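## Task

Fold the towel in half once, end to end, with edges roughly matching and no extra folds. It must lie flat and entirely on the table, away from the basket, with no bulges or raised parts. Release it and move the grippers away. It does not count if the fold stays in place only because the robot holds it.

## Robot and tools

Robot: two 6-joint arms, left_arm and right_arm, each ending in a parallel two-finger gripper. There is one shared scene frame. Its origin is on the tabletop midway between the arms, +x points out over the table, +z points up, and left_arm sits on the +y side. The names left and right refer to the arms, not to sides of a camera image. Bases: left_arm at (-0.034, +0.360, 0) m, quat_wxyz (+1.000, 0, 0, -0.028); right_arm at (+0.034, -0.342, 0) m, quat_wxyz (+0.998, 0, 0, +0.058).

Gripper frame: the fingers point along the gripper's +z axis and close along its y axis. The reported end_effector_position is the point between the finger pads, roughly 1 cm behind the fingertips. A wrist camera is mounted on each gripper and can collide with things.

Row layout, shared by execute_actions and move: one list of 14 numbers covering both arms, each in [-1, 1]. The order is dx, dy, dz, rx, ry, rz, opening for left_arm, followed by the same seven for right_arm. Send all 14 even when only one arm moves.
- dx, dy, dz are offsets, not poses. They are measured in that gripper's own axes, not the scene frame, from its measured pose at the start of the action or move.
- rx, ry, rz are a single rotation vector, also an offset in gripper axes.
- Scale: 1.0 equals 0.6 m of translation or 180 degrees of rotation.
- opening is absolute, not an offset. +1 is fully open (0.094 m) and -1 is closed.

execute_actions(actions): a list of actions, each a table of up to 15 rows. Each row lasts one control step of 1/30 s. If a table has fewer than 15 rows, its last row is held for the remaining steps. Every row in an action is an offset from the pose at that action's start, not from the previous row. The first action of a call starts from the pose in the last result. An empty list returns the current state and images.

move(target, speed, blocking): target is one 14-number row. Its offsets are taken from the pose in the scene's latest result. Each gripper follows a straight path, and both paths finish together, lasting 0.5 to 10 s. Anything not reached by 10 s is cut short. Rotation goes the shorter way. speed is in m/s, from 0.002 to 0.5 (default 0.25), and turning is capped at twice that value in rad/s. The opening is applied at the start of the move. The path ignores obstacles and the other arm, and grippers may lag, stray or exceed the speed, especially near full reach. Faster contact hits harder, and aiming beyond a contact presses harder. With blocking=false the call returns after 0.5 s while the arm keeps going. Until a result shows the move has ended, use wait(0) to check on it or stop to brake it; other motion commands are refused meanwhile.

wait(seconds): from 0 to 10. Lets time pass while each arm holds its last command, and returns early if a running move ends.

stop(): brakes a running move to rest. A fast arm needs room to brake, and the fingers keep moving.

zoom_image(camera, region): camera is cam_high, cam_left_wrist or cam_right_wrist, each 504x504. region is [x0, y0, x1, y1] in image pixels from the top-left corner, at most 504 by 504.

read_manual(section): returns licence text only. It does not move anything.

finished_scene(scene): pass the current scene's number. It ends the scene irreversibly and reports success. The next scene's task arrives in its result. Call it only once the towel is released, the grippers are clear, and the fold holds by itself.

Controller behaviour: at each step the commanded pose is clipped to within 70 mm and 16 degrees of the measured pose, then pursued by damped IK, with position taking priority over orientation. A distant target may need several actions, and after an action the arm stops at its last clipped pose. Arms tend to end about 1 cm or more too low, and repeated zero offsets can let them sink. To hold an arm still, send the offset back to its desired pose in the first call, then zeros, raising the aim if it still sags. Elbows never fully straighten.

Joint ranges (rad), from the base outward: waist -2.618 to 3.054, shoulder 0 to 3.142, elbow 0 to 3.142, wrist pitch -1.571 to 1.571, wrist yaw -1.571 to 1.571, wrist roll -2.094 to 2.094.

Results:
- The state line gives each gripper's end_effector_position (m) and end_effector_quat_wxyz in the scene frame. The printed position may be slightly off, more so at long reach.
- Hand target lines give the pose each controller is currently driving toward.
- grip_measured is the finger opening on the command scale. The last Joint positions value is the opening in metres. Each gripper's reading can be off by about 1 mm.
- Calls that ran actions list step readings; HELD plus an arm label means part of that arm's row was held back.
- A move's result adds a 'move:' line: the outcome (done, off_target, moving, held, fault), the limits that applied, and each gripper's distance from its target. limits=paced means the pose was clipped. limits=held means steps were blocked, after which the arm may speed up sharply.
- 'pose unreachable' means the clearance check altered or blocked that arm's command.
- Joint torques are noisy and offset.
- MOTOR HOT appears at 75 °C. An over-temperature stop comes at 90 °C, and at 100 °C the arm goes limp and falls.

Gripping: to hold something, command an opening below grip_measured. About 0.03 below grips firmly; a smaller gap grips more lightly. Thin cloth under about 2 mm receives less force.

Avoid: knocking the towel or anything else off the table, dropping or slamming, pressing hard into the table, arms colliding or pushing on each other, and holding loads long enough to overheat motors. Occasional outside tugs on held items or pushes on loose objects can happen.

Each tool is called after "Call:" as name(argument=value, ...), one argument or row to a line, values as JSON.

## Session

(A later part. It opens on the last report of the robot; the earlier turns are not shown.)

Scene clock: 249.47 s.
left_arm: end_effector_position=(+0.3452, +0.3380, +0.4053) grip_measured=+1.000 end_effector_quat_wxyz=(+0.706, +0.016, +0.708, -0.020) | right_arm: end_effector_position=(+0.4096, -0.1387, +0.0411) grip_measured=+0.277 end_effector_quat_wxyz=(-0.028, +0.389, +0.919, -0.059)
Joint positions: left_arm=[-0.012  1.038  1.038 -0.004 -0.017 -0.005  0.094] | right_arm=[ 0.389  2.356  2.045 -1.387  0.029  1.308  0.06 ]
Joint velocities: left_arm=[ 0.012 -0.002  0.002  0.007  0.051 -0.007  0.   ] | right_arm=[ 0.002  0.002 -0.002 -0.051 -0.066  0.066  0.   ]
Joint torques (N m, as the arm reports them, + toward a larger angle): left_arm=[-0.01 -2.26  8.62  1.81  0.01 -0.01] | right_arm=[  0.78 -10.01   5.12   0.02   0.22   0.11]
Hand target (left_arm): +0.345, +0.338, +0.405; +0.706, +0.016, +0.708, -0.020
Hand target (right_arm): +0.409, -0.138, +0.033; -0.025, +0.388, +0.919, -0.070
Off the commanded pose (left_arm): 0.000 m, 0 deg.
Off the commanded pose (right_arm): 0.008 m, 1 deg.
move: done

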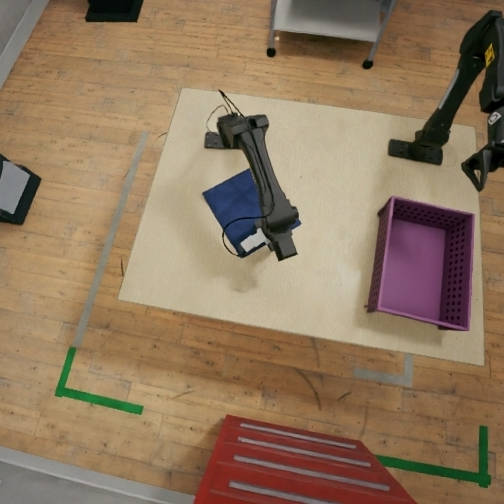

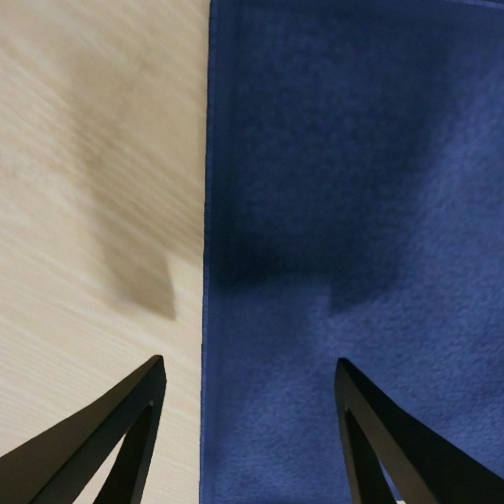

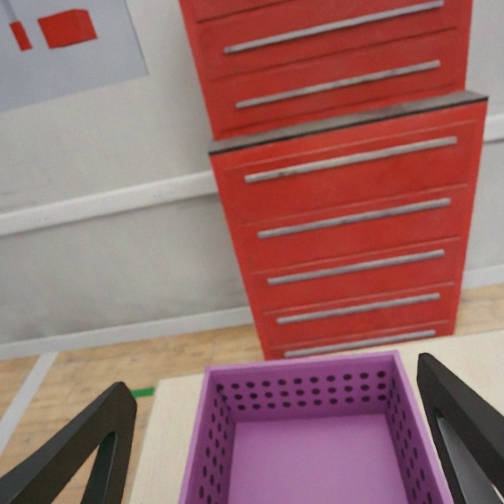

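Call:
move(
  target=[0,0,0,0,0,0,1, -0.03,0,0.055,0,0,0,0.28],
  speed=0.06,
)

Call:
move(
  target=[0,0,0,0,0,0,1, 0,0,0.03,0,0,0,-1],
  speed=0.05,
)

Call:
move(
  target=[0,0,0,0,0,0,1, 0,-0.06,-0.12,0,0,0,-1],
  speed=0.08,
)

Scene clock: 256.23 s.
left_arm: end_effector_position=(+0.3452, +0.3380, +0.4053) grip_measured=+1.000 end_effector_quat_wxyz=(+0.706, +0.016, +0.708, -0.020) | right_arm: end_effector_position=(+0.4220, -0.1475, +0.0222) grip_measured=+0.277 end_effector_quat_wxyz=(-0.018, +0.388, +0.920, -0.045)
Joint positions: left_arm=[-0.012  1.038  1.038 -0.004 -0.017 -0.005  0.094] | right_arm=[ 0.358  2.356  1.974 -1.28   0.03   1.273  0.06 ]
Joint velocities: left_arm=[-0.017 -0.002  0.002  0.007 -0.081 -0.007  0.   ] | right_arm=[-0.012 -0.017 -0.012 -0.037  0.007  0.037 -0.002]
Joint torques (N m, as the arm reports them, + toward a larger angle): left_arm=[-0.1  -2.24  8.72  1.81  0.   -0.02] | right_arm=[-0.56 -9.85  3.78  0.08  0.08 -0.02]
Hand target (left_arm): +0.345, +0.338, +0.405; +0.706, +0.016, +0.708, -0.020
Hand target (right_arm): +0.418, -0.155, +0.009; -0.027, +0.389, +0.919, -0.059
Off the commanded pose (left_arm): 0.000 m, 0 deg.
Off the commanded pose (right_arm): 0.016 m, 2 deg.
move: off_target (right_arm)

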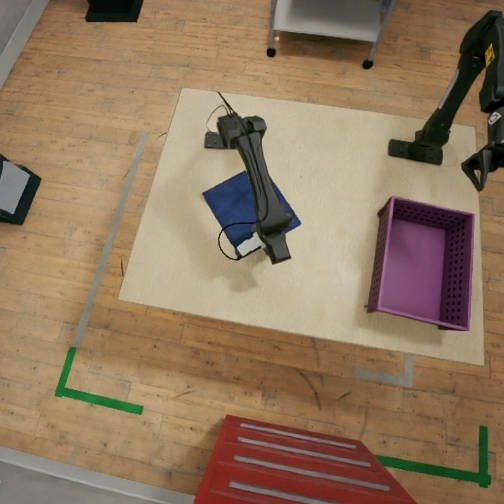

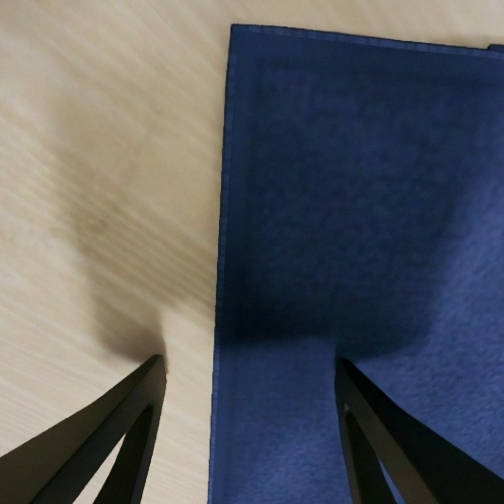

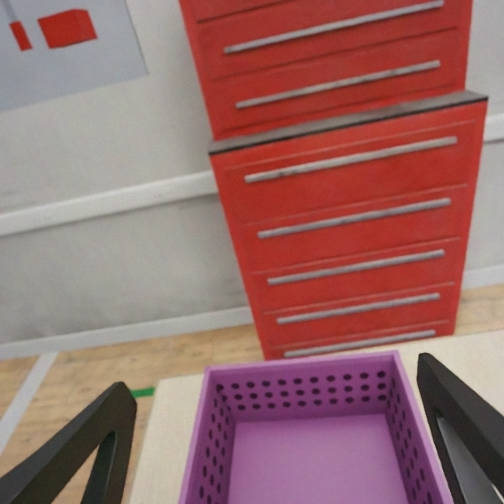

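Scene clock: 256.93 s.
left_arm: end_effector_position=(+0.3452, +0.3380, +0.4053) grip_measured=+1.000 end_effector_quat_wxyz=(+0.706, +0.016, +0.708, -0.020) | right_arm: end_effector_position=(+0.4254, -0.1457, +0.0188) grip_measured=-0.978 end_effector_quat_wxyz=(-0.010, +0.388, +0.921, -0.036)
Joint positions: left_arm=[-0.012  1.038  1.038 -0.004 -0.017 -0.005  0.094] | right_arm=[ 0.358  2.35   1.951 -1.24   0.03   1.273  0.001]
Joint velocities: left_arm=[-0.007  0.002 -0.007 -0.007 -0.007  0.037  0.   ] | right_arm=[-0.042  0.002 -0.032  0.037 -0.007 -0.022 -0.001]
Joint torques (N m, as the arm reports them, + toward a larger angle): left_arm=[-0.01 -2.2   8.73  1.79  0.02 -0.03] | right_arm=[ -0.02 -10.59   2.53   0.31   0.02   0.01]
Hand target (left_arm): +0.345, +0.338, +0.405; +0.706, +0.016, +0.708, -0.020
Hand target (right_arm): +0.420, -0.149, +0.005; -0.018, +0.388, +0.920, -0.045
Off the commanded pose (left_arm): 0.000 m, 0 deg.
Off the commanded pose (right_arm): 0.016 m, 1 deg.
move: off_target (right_arm)

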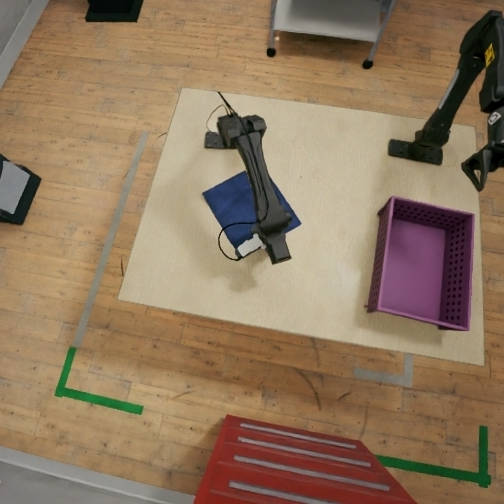

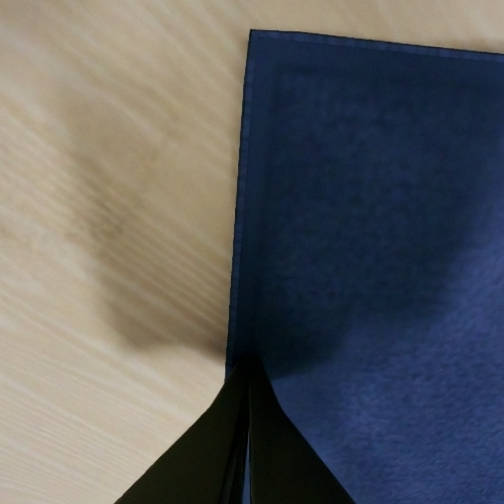

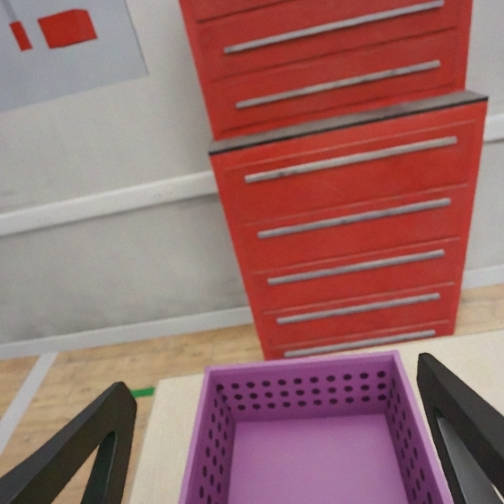

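Scene clock: 258.40 s.
left_arm: end_effector_position=(+0.3452, +0.3380, +0.4053) grip_measured=+1.000 end_effector_quat_wxyz=(+0.706, +0.016, +0.708, -0.020) | right_arm: end_effector_position=(+0.3976, -0.1643, +0.0797) grip_measured=-0.978 end_effector_quat_wxyz=(-0.021, +0.385, +0.921, -0.048)
Joint positions: left_arm=[-0.012  1.038  1.038 -0.004 -0.017 -0.005  0.094] | right_arm=[ 0.348  2.207  1.951 -1.414  0.03   1.259  0.001]
Joint velocities: left_arm=[-0.032 -0.007 -0.002 -0.007  0.066 -0.007  0.   ] | right_arm=[ 0.002 -0.002 -0.002 -0.007 -0.022 -0.051 -0.   ]
Joint torques (N m, as the arm reports them, + toward a larger angle): left_arm=[-0.02 -2.21  8.61  1.79  0.03 -0.02] | right_arm=[ -0.61 -11.42   7.5   -0.09   0.04  -0.04]
Hand target (left_arm): +0.345, +0.338, +0.405; +0.706, +0.016, +0.708, -0.020
Hand target (right_arm): +0.404, -0.167, +0.093; -0.010, +0.389, +0.921, -0.036
Off the commanded pose (left_arm): 0.000 m, 0 deg.
Off the commanded pose (right_arm): 0.015 m, 2 deg.
move: off_target (right_arm)

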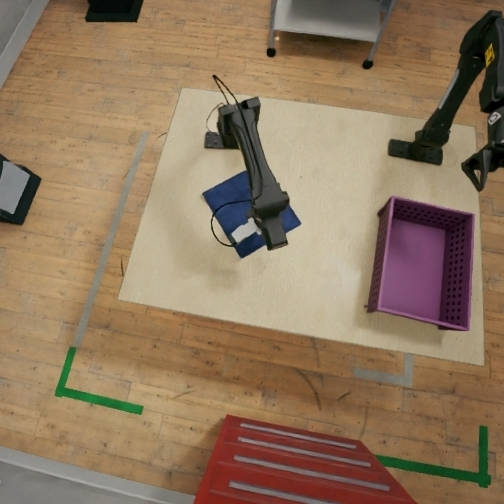

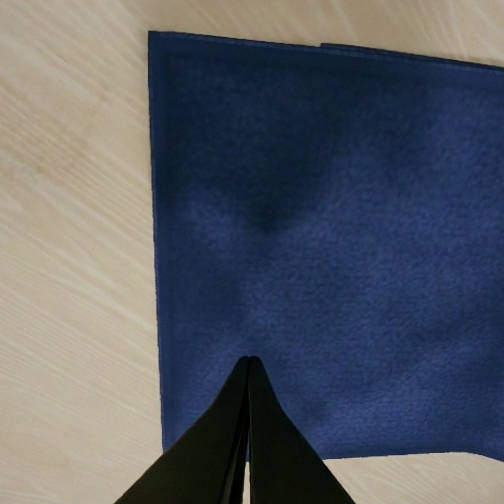

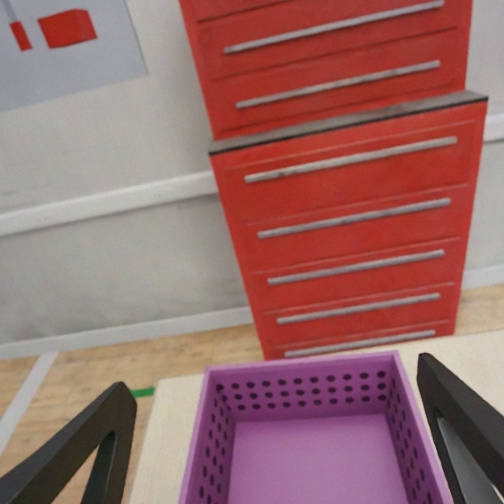

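Call:
move(
  target=[0,0,0,0,0,0,1, 0,0.025,0.09,-0.025,0,0,0.28],
  speed=0.08,
)

Call:
move(
  target=[0,0,0,0,0,0,1, 0,-0.01,0.045,0,0,0,0.28],
  speed=0.04,
)

Scene clock: 266.97 s.
left_arm: end_effector_position=(+0.3452, +0.3380, +0.4053) grip_measured=+1.000 end_effector_quat_wxyz=(+0.706, +0.016, +0.708, -0.020) | right_arm: end_effector_position=(+0.4066, -0.1556, +0.0244) grip_measured=+0.277 end_effector_quat_wxyz=(-0.004, +0.386, +0.922, -0.012)
Joint positions: left_arm=[-0.012  1.038  1.038 -0.004 -0.017 -0.005  0.094] | right_arm=[ 0.348  2.207  1.734 -1.122  0.009  1.258  0.06 ]
Joint velocities: left_arm=[ 0.007 -0.002 -0.002  0.007 -0.007 -0.051  0.   ] | right_arm=[ 0.002  0.007 -0.017  0.037  0.022 -0.022 -0.   ]
Joint torques (N m, as the arm reports them, + toward a larger angle): left_arm=[-0.11 -2.29  8.72  1.79  0.   -0.03] | right_arm=[ -0.25 -11.32   3.77   0.18  -0.02  -0.02]
Hand target (left_arm): +0.345, +0.338, +0.405; +0.706, +0.016, +0.708, -0.020
Hand target (right_arm): +0.404, -0.158, +0.025; -0.006, +0.386, +0.922, -0.011
Off the commanded pose (left_arm): 0.000 m, 0 deg.
Off the commanded pose (right_arm): 0.003 m, 0 deg.
move: done

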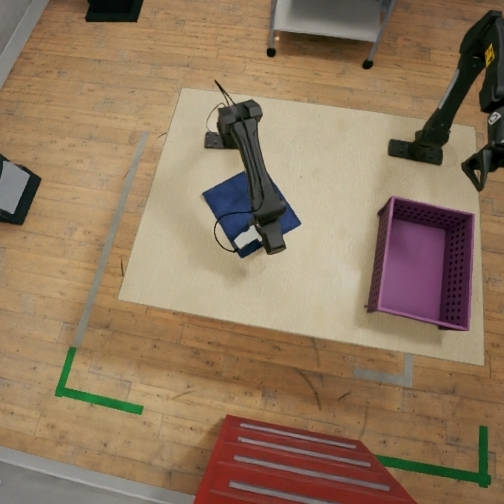

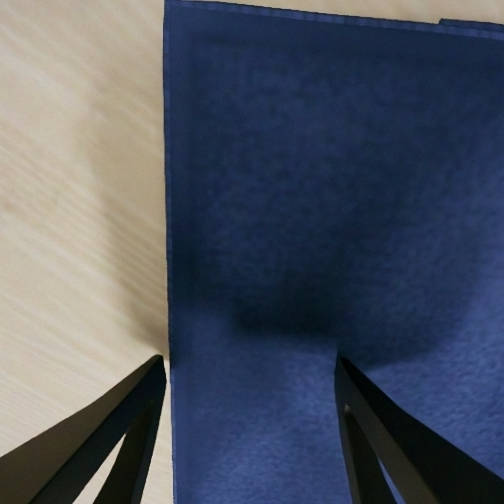

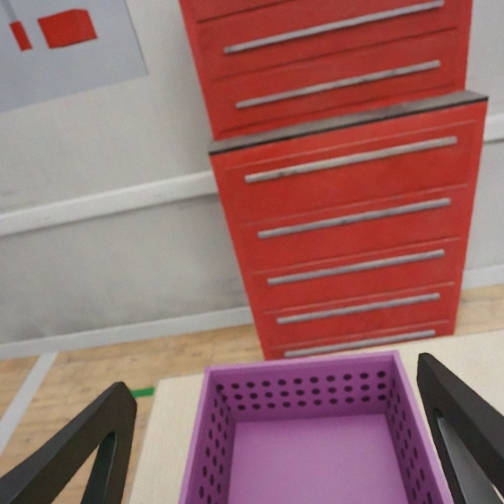

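Scene clock: 267.90 s.
left_arm: end_effector_position=(+0.3452, +0.3380, +0.4053) grip_measured=+1.000 end_effector_quat_wxyz=(+0.706, +0.016, +0.708, -0.020) | right_arm: end_effector_position=(+0.4072, -0.1553, +0.0167) grip_measured=+0.277 end_effector_quat_wxyz=(+0.004, +0.386, +0.922, -0.002)
Joint positions: left_arm=[-0.012  1.038  1.038 -0.004 -0.017 -0.005  0.094] | right_arm=[ 0.348  2.191  1.676 -1.053  0.009  1.258  0.06 ]
Joint velocities: left_arm=[-0.002 -0.007 -0.017 -0.022  0.007  0.022  0.   ] | right_arm=[ 0.007  0.007 -0.002 -0.051  0.051  0.037 -0.001]
Joint torques (N m, as the arm reports them, + toward a larger angle): left_arm=[-0.08 -2.24  8.63  1.76 -0.01 -0.01] | right_arm=[-0.33 -9.02  2.11  0.51  0.01 -0.02]
Hand target (left_arm): +0.345, +0.338, +0.405; +0.706, +0.016, +0.708, -0.020
Hand target (right_arm): +0.401, -0.161, -0.002; -0.005, +0.386, +0.922, -0.013
Off the commanded pose (left_arm): 0.000 m, 0 deg.
Off the commanded pose (right_arm): 0.021 m, 2 deg.
move: off_target (right_arm)

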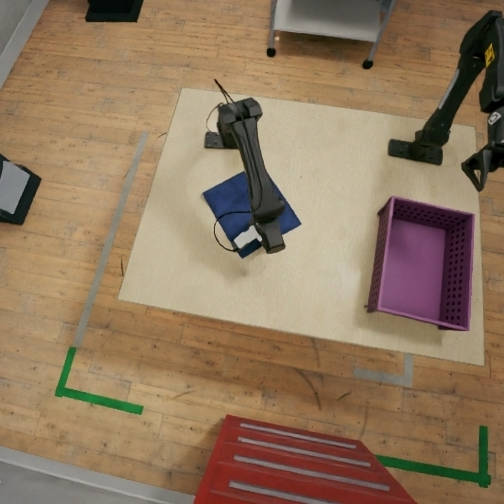

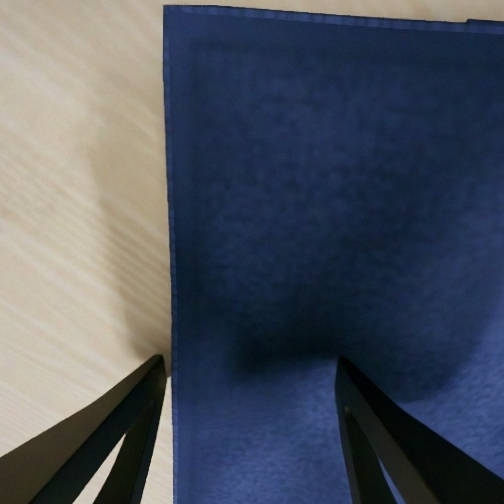

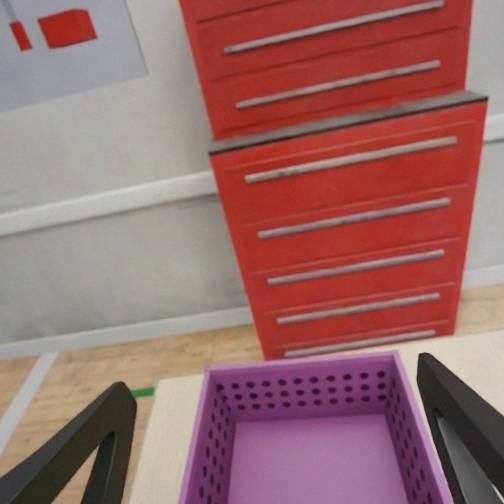

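Call:
move(
  target=[0,0,0,0,0,0,1, 0,0,0.03,0,0,0,-1],
  speed=0.05,
)

Call:
move(
  target=[0,0,0,0,0,0,1, 0,-0.08,-0.14,0,0,0,-1],
  speed=0.08,
)

Scene clock: 273.20 s.
left_arm: end_effector_position=(+0.3452, +0.3380, +0.4053) grip_measured=+1.000 end_effector_quat_wxyz=(+0.706, +0.016, +0.708, -0.020) | right_arm: end_effector_position=(+0.4106, -0.1537, +0.0189) grip_measured=-0.883 end_effector_quat_wxyz=(+0.011, +0.387, +0.922, +0.005)
Joint positions: left_arm=[-0.012  1.038  1.038 -0.004 -0.017 -0.005  0.094] | right_arm=[ 0.348  2.185  1.676 -1.04   0.009  1.258  0.005]
Joint velocities: left_arm=[-0.007  0.012 -0.012  0.037  0.022 -0.066  0.   ] | right_arm=[-0.007  0.012 -0.022 -0.051  0.051  0.066  0.001]
Joint torques (N m, as the arm reports them, + toward a larger angle): left_arm=[-0.05 -2.26  8.7   1.8   0.02  0.  ] | right_arm=[ 0.06 -8.76  2.32  0.6  -0.01  0.01]
Hand target (left_arm): +0.345, +0.338, +0.405; +0.706, +0.016, +0.708, -0.020
Hand target (right_arm): +0.406, -0.156, -0.001; +0.004, +0.387, +0.922, -0.002
Off the commanded pose (left_arm): 0.000 m, 0 deg.
Off the commanded pose (right_arm): 0.021 m, 1 deg.
move: off_target (right_arm)

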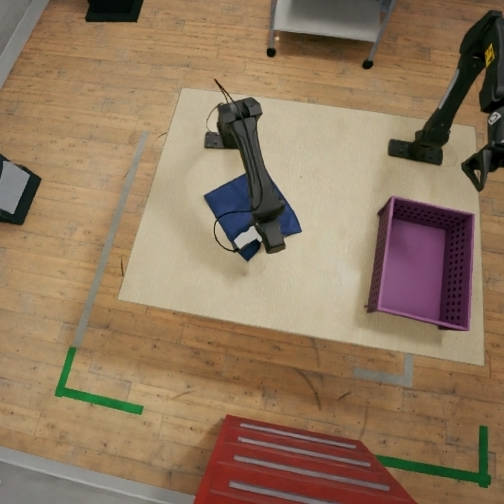

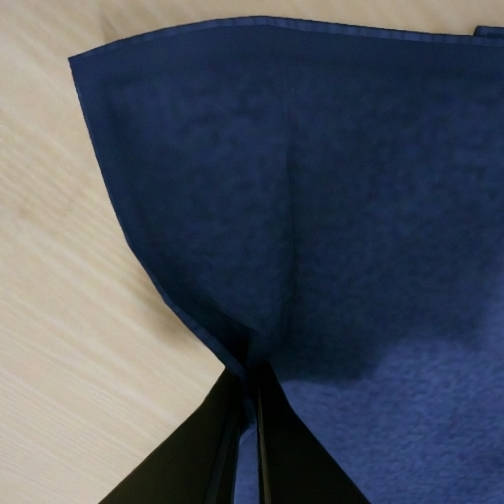

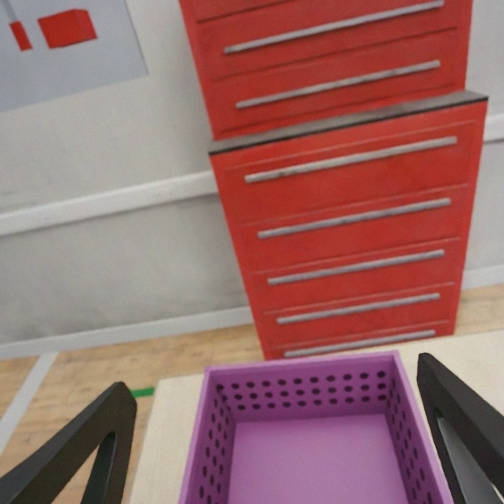

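Scene clock: 274.83 s.
left_arm: end_effector_position=(+0.3452, +0.3380, +0.4053) grip_measured=+1.000 end_effector_quat_wxyz=(+0.706, +0.016, +0.708, -0.020) | right_arm: end_effector_position=(+0.3823, -0.1790, +0.1013) grip_measured=-0.883 end_effector_quat_wxyz=(+0.018, +0.384, +0.923, +0.013)
Joint positions: left_arm=[-0.012  1.038  1.038 -0.004 -0.017 -0.005  0.094] | right_arm=[ 0.322  1.967  1.676 -1.238  0.009  1.226  0.005]
Joint velocities: left_arm=[ 0.002 -0.007  0.007  0.007  0.007  0.007  0.   ] | right_arm=[-0.007  0.002 -0.007 -0.037  0.022 -0.007 -0.002]
Joint torques (N m, as the arm reports them, + toward a larger angle): left_arm=[ 0.   -2.25  8.7   1.78  0.02 -0.01] | right_arm=[ -0.86 -10.07   4.01   0.15   0.02  -0.02]
Hand target (left_arm): +0.345, +0.338, +0.405; +0.706, +0.016, +0.708, -0.020
Hand target (right_arm): +0.375, -0.187, +0.102; +0.011, +0.386, +0.922, +0.005
Off the commanded pose (left_arm): 0.000 m, 0 deg.
Off the commanded pose (right_arm): 0.012 m, 1 deg.
move: off_target (right_arm)

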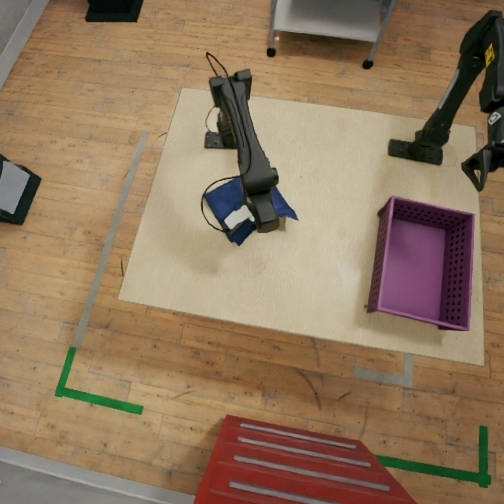

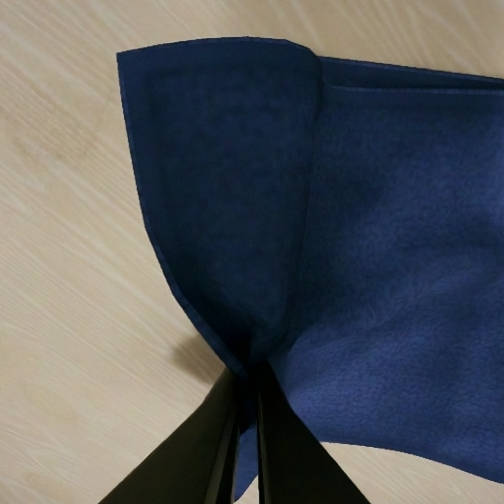

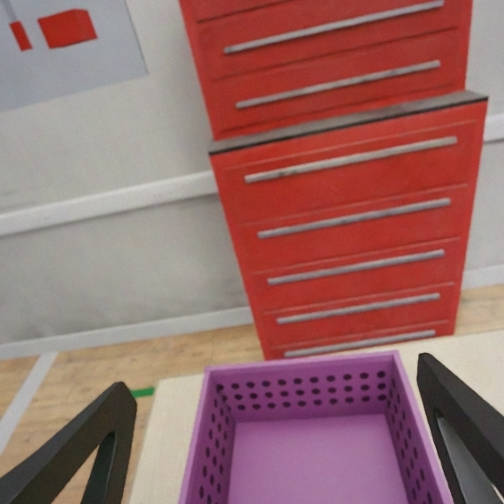

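Call:
move(
  target=[0,0,0,0,0,0,1, 0,-0.22,-0.08,0,0,0,-1],
  speed=0.1,
)

Call:
move(
  target=[0,0,0,0,0,0,1, 0,0.04,0.13,0,0,0,-1],
  speed=0.08,
)

Scene clock: 282.33 s.
left_arm: end_effector_position=(+0.3452, +0.3380, +0.4053) grip_measured=+1.000 end_effector_quat_wxyz=(+0.706, +0.016, +0.708, -0.020) | right_arm: end_effector_position=(+0.2973, -0.2680, +0.1466) grip_measured=-0.883 end_effector_quat_wxyz=(+0.027, +0.383, +0.923, +0.017)
Joint positions: left_arm=[-0.012  1.038  1.038 -0.004 -0.017 -0.005  0.094] | right_arm=[ 0.158  1.516  1.325 -1.316  0.008  1.059  0.005]
Joint velocities: left_arm=[ 0.002 -0.017 -0.002 -0.007  0.007 -0.051  0.   ] | right_arm=[-0.007  0.002 -0.002 -0.037 -0.051 -0.081  0.001]
Joint torques (N m, as the arm reports them, + toward a larger angle): left_arm=[-0.08 -2.24  8.67  1.78  0.01 -0.02] | right_arm=[-0.72 -6.44  3.85  0.16  0.   -0.03]
Hand target (left_arm): +0.345, +0.338, +0.405; +0.706, +0.016, +0.708, -0.020
Hand target (right_arm): +0.288, -0.273, +0.145; +0.019, +0.384, +0.923, +0.012
Off the commanded pose (left_arm): 0.000 m, 0 deg.
Off the commanded pose (right_arm): 0.012 m, 1 deg.
move: off_target (right_arm)

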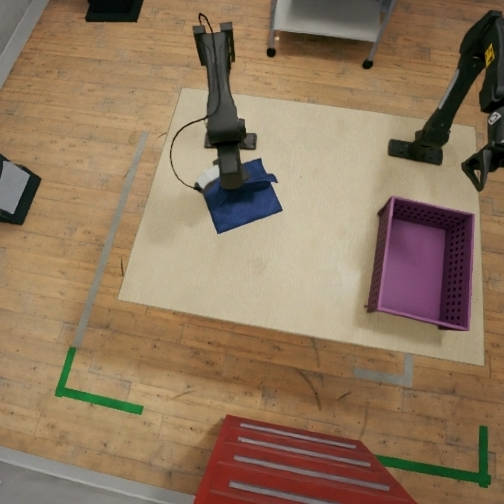

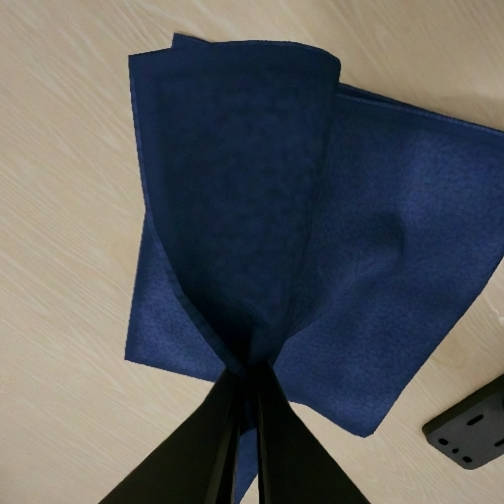

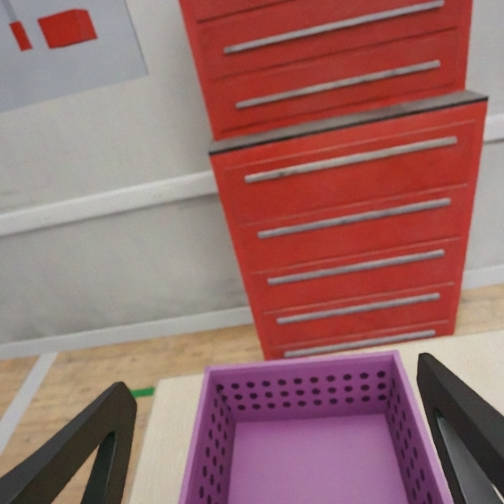

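Scene clock: 283.83 s.
left_arm: end_effector_position=(+0.3452, +0.3380, +0.4053) grip_measured=+1.000 end_effector_quat_wxyz=(+0.706, +0.016, +0.708, -0.020) | right_arm: end_effector_position=(+0.3238, -0.2521, +0.0797) grip_measured=-0.883 end_effector_quat_wxyz=(+0.038, +0.386, +0.922, +0.027)
Joint positions: left_arm=[-0.012  1.038  1.038 -0.004 -0.017 -0.005  0.094] | right_arm=[ 0.184  1.625  1.164 -1.018  0.008  1.093  0.005]
Joint velocities: left_arm=[ 0.017 -0.002 -0.012 -0.007 -0.022  0.037  0.   ] | right_arm=[ 0.002 -0.002  0.012  0.037  0.007 -0.051  0.001]
Joint torques (N m, as the arm reports them, + toward a larger angle): left_arm=[-0.02 -2.22  8.6   1.78  0.    0.  ] | right_arm=[ 0.82 -4.95  4.12  0.42  0.02  0.07]
Hand target (left_arm): +0.345, +0.338, +0.405; +0.706, +0.016, +0.708, -0.020
Hand target (right_arm): +0.318, -0.250, +0.070; +0.027, +0.383, +0.923, +0.017
Off the commanded pose (left_arm): 0.000 m, 0 deg.
Off the commanded pose (right_arm): 0.011 m, 2 deg.
move: off_target (right_arm)

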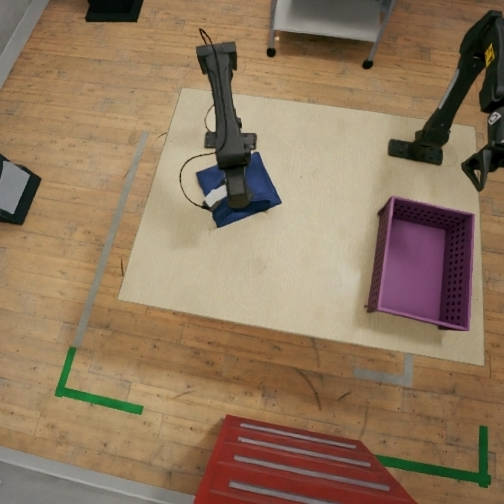

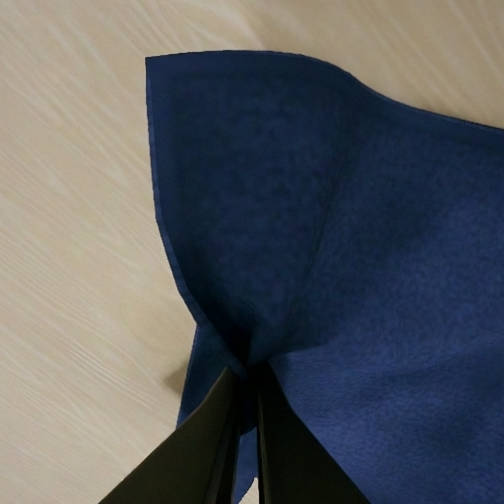

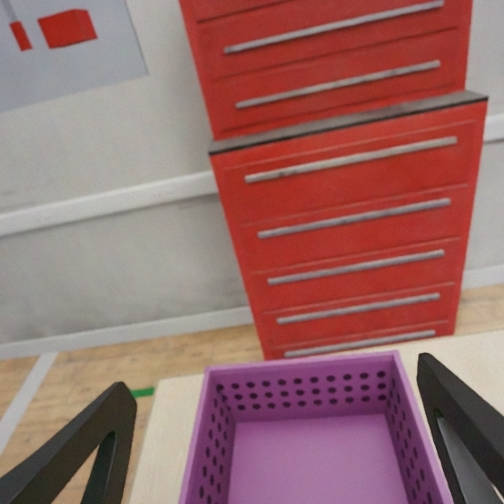

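Call:
move(
  target=[0,0,0,0,0,0,1, -0.06,0.28,0.02,0,0,0.07,-1],
  speed=0.1,
)

Scene clock: 300.23 s.
left_arm: end_effector_position=(+0.3452, +0.3380, +0.4053) grip_measured=+1.000 end_effector_quat_wxyz=(+0.706, +0.016, +0.708, -0.020) | right_arm: end_effector_position=(+0.4699, -0.1621, +0.0844) grip_measured=-0.883 end_effector_quat_wxyz=(+0.037, +0.486, +0.872, +0.040)
Joint positions: left_arm=[-0.012  1.038  1.038 -0.004 -0.017 -0.005  0.094] | right_arm=[ 0.275  2.283  2.095 -1.274  0.008  1.408  0.005]
Joint velocities: left_arm=[-0.012 -0.017 -0.002  0.007 -0.037  0.066  0.   ] | right_arm=[ 0.017 -0.012  0.017 -0.037 -0.007  0.066  0.   ]
Joint torques (N m, as the arm reports them, + toward a larger angle): left_arm=[-0.05 -2.23  8.67  1.79  0.04  0.01] | right_arm=[ 0.8  -9.81  7.48  0.19  0.07  0.1 ]
Hand target (left_arm): +0.345, +0.338, +0.405; +0.706, +0.016, +0.708, -0.020
Hand target (right_arm): +0.469, -0.159, +0.081; +0.034, +0.484, +0.874, +0.031
Off the commanded pose (left_arm): 0.000 m, 0 deg.
Off the commanded pose (right_arm): 0.003 m, 1 deg.
move: done

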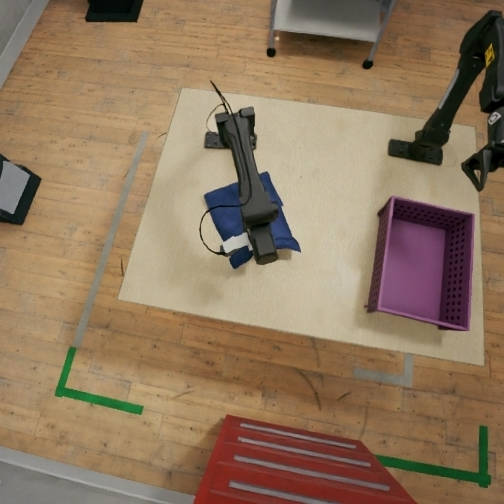

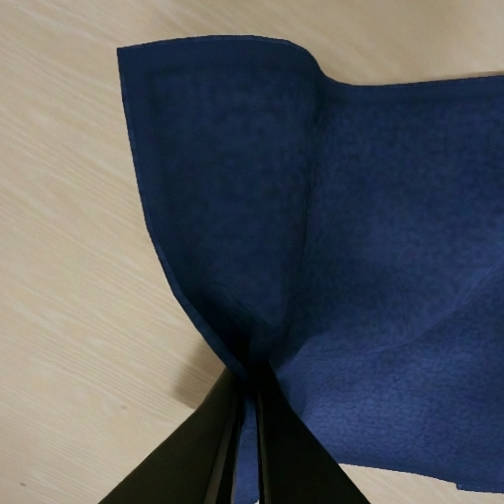

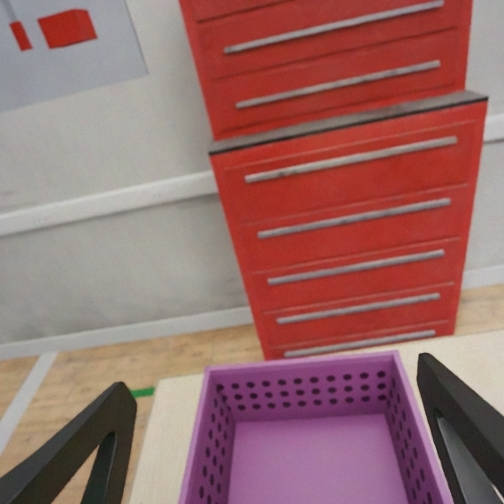

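Call:
move(
  target=[0,0,0,0,0,0,1, 0.0,-0.27,-0.58,0,0,0,-1],
  speed=0.15,
)

Scene clock: 310.67 s.
left_arm: end_effector_position=(+0.3452, +0.3380, +0.4053) grip_measured=+1.000 end_effector_quat_wxyz=(+0.706, +0.016, +0.708, -0.020) | right_arm: end_effector_position=(+0.3054, -0.2541, +0.4080) grip_measured=-0.883 end_effector_quat_wxyz=(+0.253, +0.455, +0.809, +0.273)
Joint positions: left_arm=[-0.012  1.038  1.038 -0.004 -0.017 -0.005  0.094] | right_arm=[ 0.191  1.39   2.129 -1.547 -0.001  1.333  0.005]
Joint velocities: left_arm=[ 0.002 -0.017 -0.007 -0.037  0.022 -0.007  0.   ] | right_arm=[-0.012 -0.002 -0.017 -0.007  0.022  0.007  0.001]
Joint torques (N m, as the arm reports them, + toward a larger angle): left_arm=[-0.16 -2.3   8.72  1.77  0.04 -0.02] | right_arm=[-0.93 -3.41  5.59  1.22 -0.03 -0.02]
Hand target (left_arm): +0.345, +0.338, +0.405; +0.706, +0.016, +0.708, -0.020
Hand target (right_arm): +0.300, -0.258, +0.415; +0.261, +0.453, +0.806, +0.278
Off the commanded pose (left_arm): 0.000 m, 0 deg.
Off the commanded pose (right_arm): 0.011 m, 37 deg; orientation clipped at the last step of the last action.
joint sent to its limit (right arm) — the command would take joint 4 (wrist pitch) past its lower limit, so that joint was sent only as far as its limit.
move: off_target (right_arm); limits=paced

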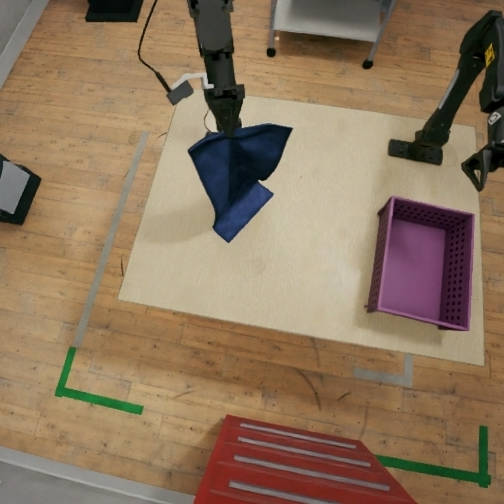

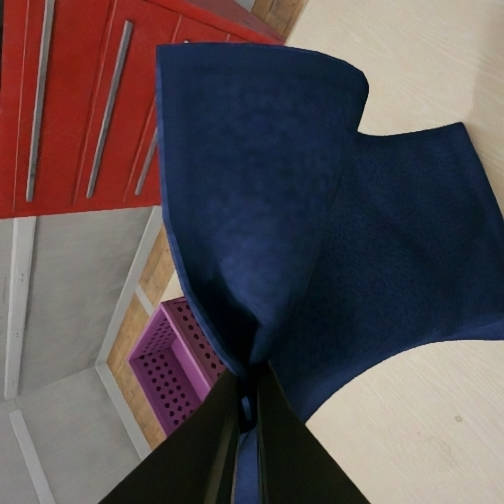

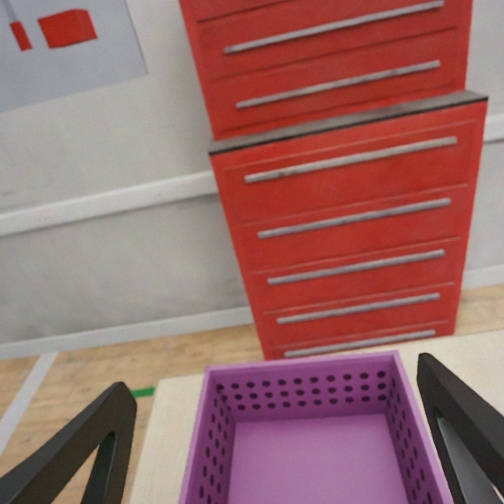

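Call:
move(
  target=[0,0,0,0,0,0,1, -0.11,-0.35,0.11,0.23,0.05,-0.12,-1],
  speed=0.1,
)

Scene clock: 326.83 s.
left_arm: end_effector_position=(+0.3452, +0.3380, +0.4053) grip_measured=+1.000 end_effector_quat_wxyz=(+0.706, +0.016, +0.708, -0.020) | right_arm: end_effector_position=(+0.2571, -0.3862, +0.2394) grip_measured=-0.883 end_effector_quat_wxyz=(+0.123, +0.332, +0.935, -0.028)
Joint positions: left_arm=[-0.012  1.038  1.038 -0.004 -0.017 -0.005  0.094] | right_arm=[-0.234  1.276  1.483 -1.549  0.107  0.552  0.005]
Joint velocities: left_arm=[-0.012  0.017 -0.027 -0.022 -0.081  0.022  0.   ] | right_arm=[ 0.012 -0.002 -0.007  0.007 -0.051  0.022 -0.   ]
Joint torques (N m, as the arm reports them, + toward a larger angle): left_arm=[-0.06 -2.29  8.78  1.79  0.02 -0.01] | right_arm=[-0.8  -1.61  3.88  0.53  0.18 -0.02]
Hand target (left_arm): +0.345, +0.338, +0.405; +0.706, +0.016, +0.708, -0.020
Hand target (right_arm): +0.253, -0.391, +0.230; +0.101, +0.334, +0.936, -0.042
Off the commanded pose (left_arm): 0.000 m, 0 deg.
Off the commanded pose (right_arm): 0.011 m, 8 deg.
joint sent to its limit (right arm) — the command would take joint 4 (wrist pitch) past its lower limit, so that joint was sent only as far as its limit.
move: off_target (right_arm)

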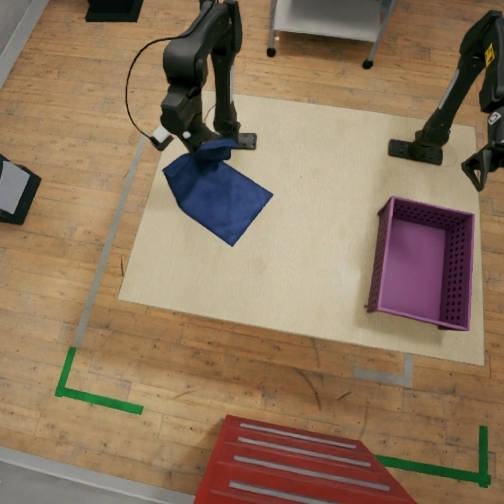

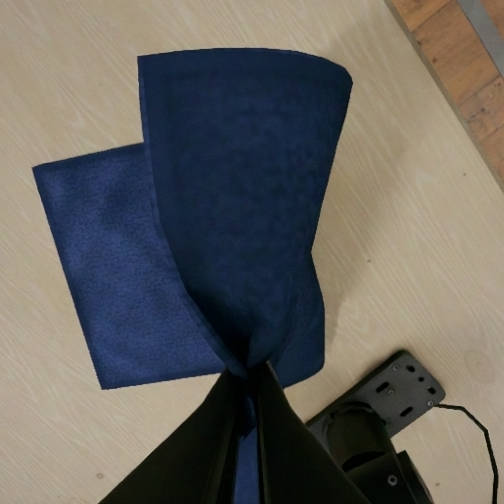

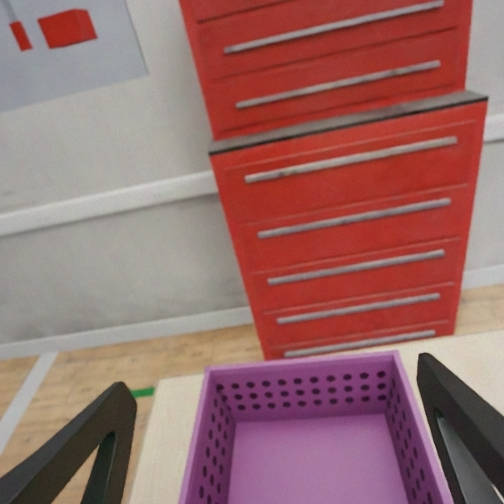

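Call:
move(
  target=[0,0,0,0,0,0,1, 0.04,0.2,0.2,0,0.08,-0.06,-1],
  speed=0.1,
)

Scene clock: 337.47 s.
left_arm: end_effector_position=(+0.3452, +0.3380, +0.4053) grip_measured=+1.000 end_effector_quat_wxyz=(+0.706, +0.016, +0.708, -0.020) | right_arm: end_effector_position=(+0.3338, -0.2982, +0.1209) grip_measured=-0.883 end_effector_quat_wxyz=(-0.001, +0.246, +0.969, -0.000)
Joint positions: left_arm=[-0.012  1.038  1.038 -0.004 -0.017 -0.005  0.094] | right_arm=[ 0.023  1.689  1.404 -1.287 -0.001  0.638  0.005]
Joint velocities: left_arm=[ 0.007 -0.007  0.012 -0.037 -0.007  0.007  0.   ] | right_arm=[-0.017  0.002 -0.007  0.007  0.022  0.022  0.   ]
Joint torques (N m, as the arm reports them, + toward a larger angle): left_arm=[-0.1  -2.23  8.62  1.8   0.02 -0.01] | right_arm=[ 0.76 -5.71  6.01  0.25 -0.05  0.08]
Hand target (left_arm): +0.345, +0.338, +0.405; +0.706, +0.016, +0.708, -0.020
Hand target (right_arm): +0.338, -0.293, +0.120; +0.001, +0.244, +0.970, +0.004
Off the commanded pose (left_arm): 0.000 m, 0 deg.
Off the commanded pose (right_arm): 0.007 m, 1 deg.
move: done

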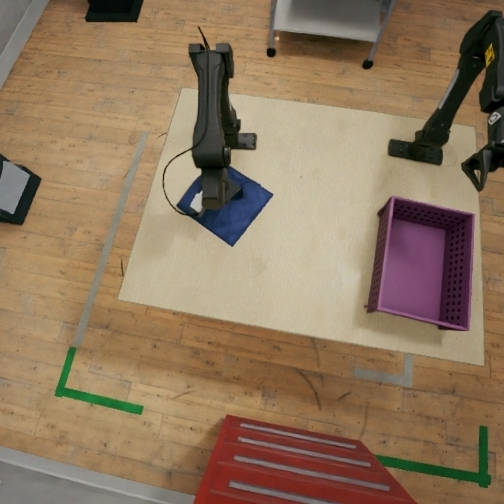

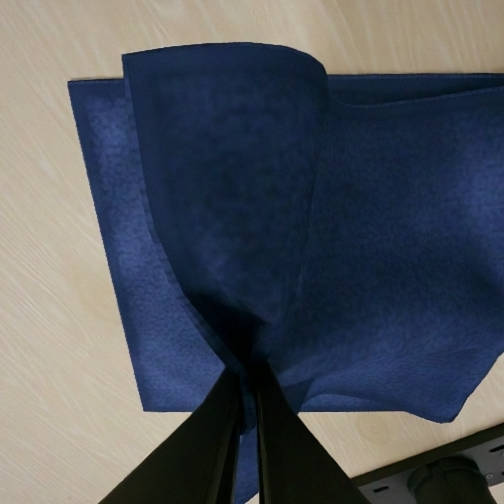

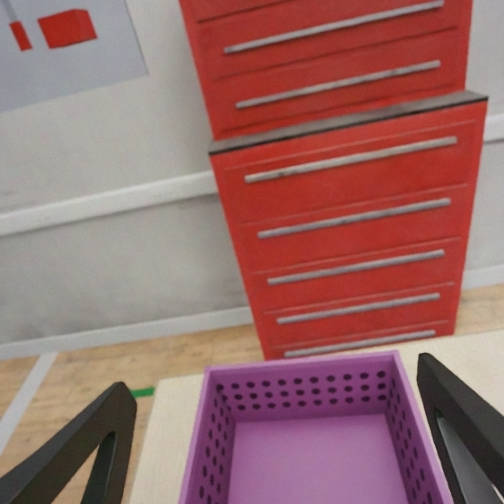

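Call:
move(
  target=[0,0,0,0,0,0,1, -0.015,0.07,0.13,0,0,0,-1],
  speed=0.08,
)

Scene clock: 342.57 s.
left_arm: end_effector_position=(+0.3452, +0.3380, +0.4053) grip_measured=+1.000 end_effector_quat_wxyz=(+0.706, +0.016, +0.708, -0.020) | right_arm: end_effector_position=(+0.3658, -0.2683, +0.0526) grip_measured=-0.883 end_effector_quat_wxyz=(+0.010, +0.248, +0.969, +0.006)
Joint positions: left_arm=[-0.012  1.038  1.038 -0.004 -0.017 -0.005  0.094] | right_arm=[ 0.097  1.847  1.319 -1.02  -0.001  0.716  0.005]
Joint velocities: left_arm=[-0.017 -0.012 -0.002  0.007 -0.007  0.007  0.   ] | right_arm=[-0.027  0.012  0.007 -0.037 -0.022  0.066 -0.001]
Joint torques (N m, as the arm reports them, + toward a larger angle): left_arm=[-0.12 -2.18  8.7   1.79  0.02 -0.01] | right_arm=[ 0.79 -6.68  3.95  0.29 -0.02  0.05]
Hand target (left_arm): +0.345, +0.338, +0.405; +0.706, +0.016, +0.708, -0.020
Hand target (right_arm): +0.360, -0.266, +0.043; -0.001, +0.246, +0.969, +0.000
Off the commanded pose (left_arm): 0.000 m, 0 deg.
Off the commanded pose (right_arm): 0.011 m, 1 deg.
move: off_target (right_arm)

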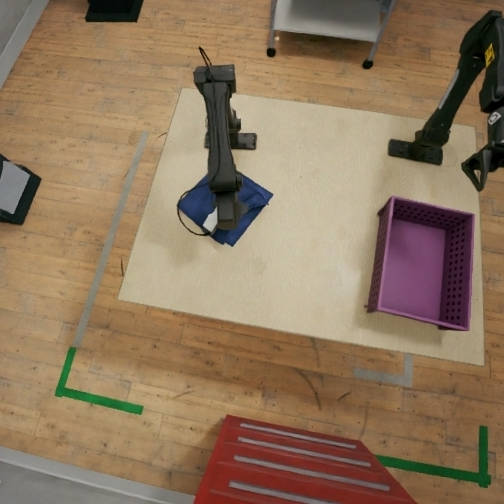

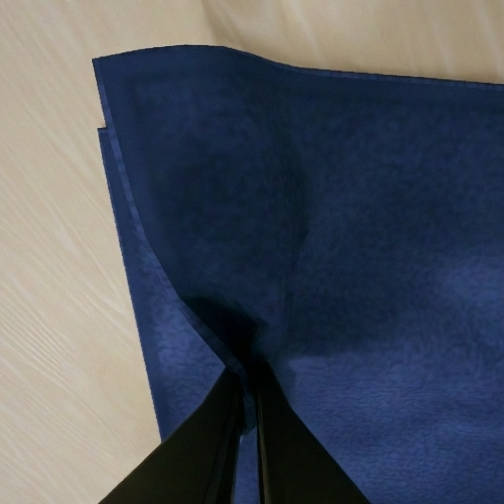

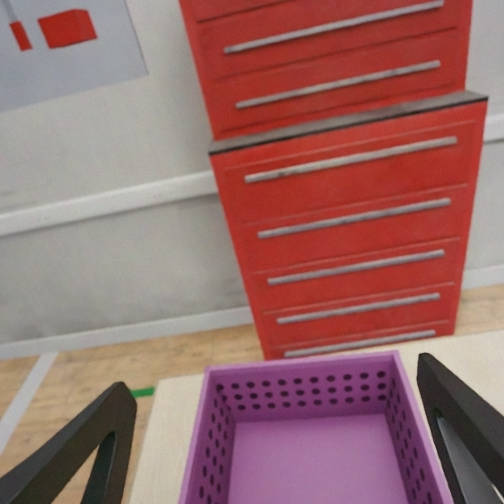

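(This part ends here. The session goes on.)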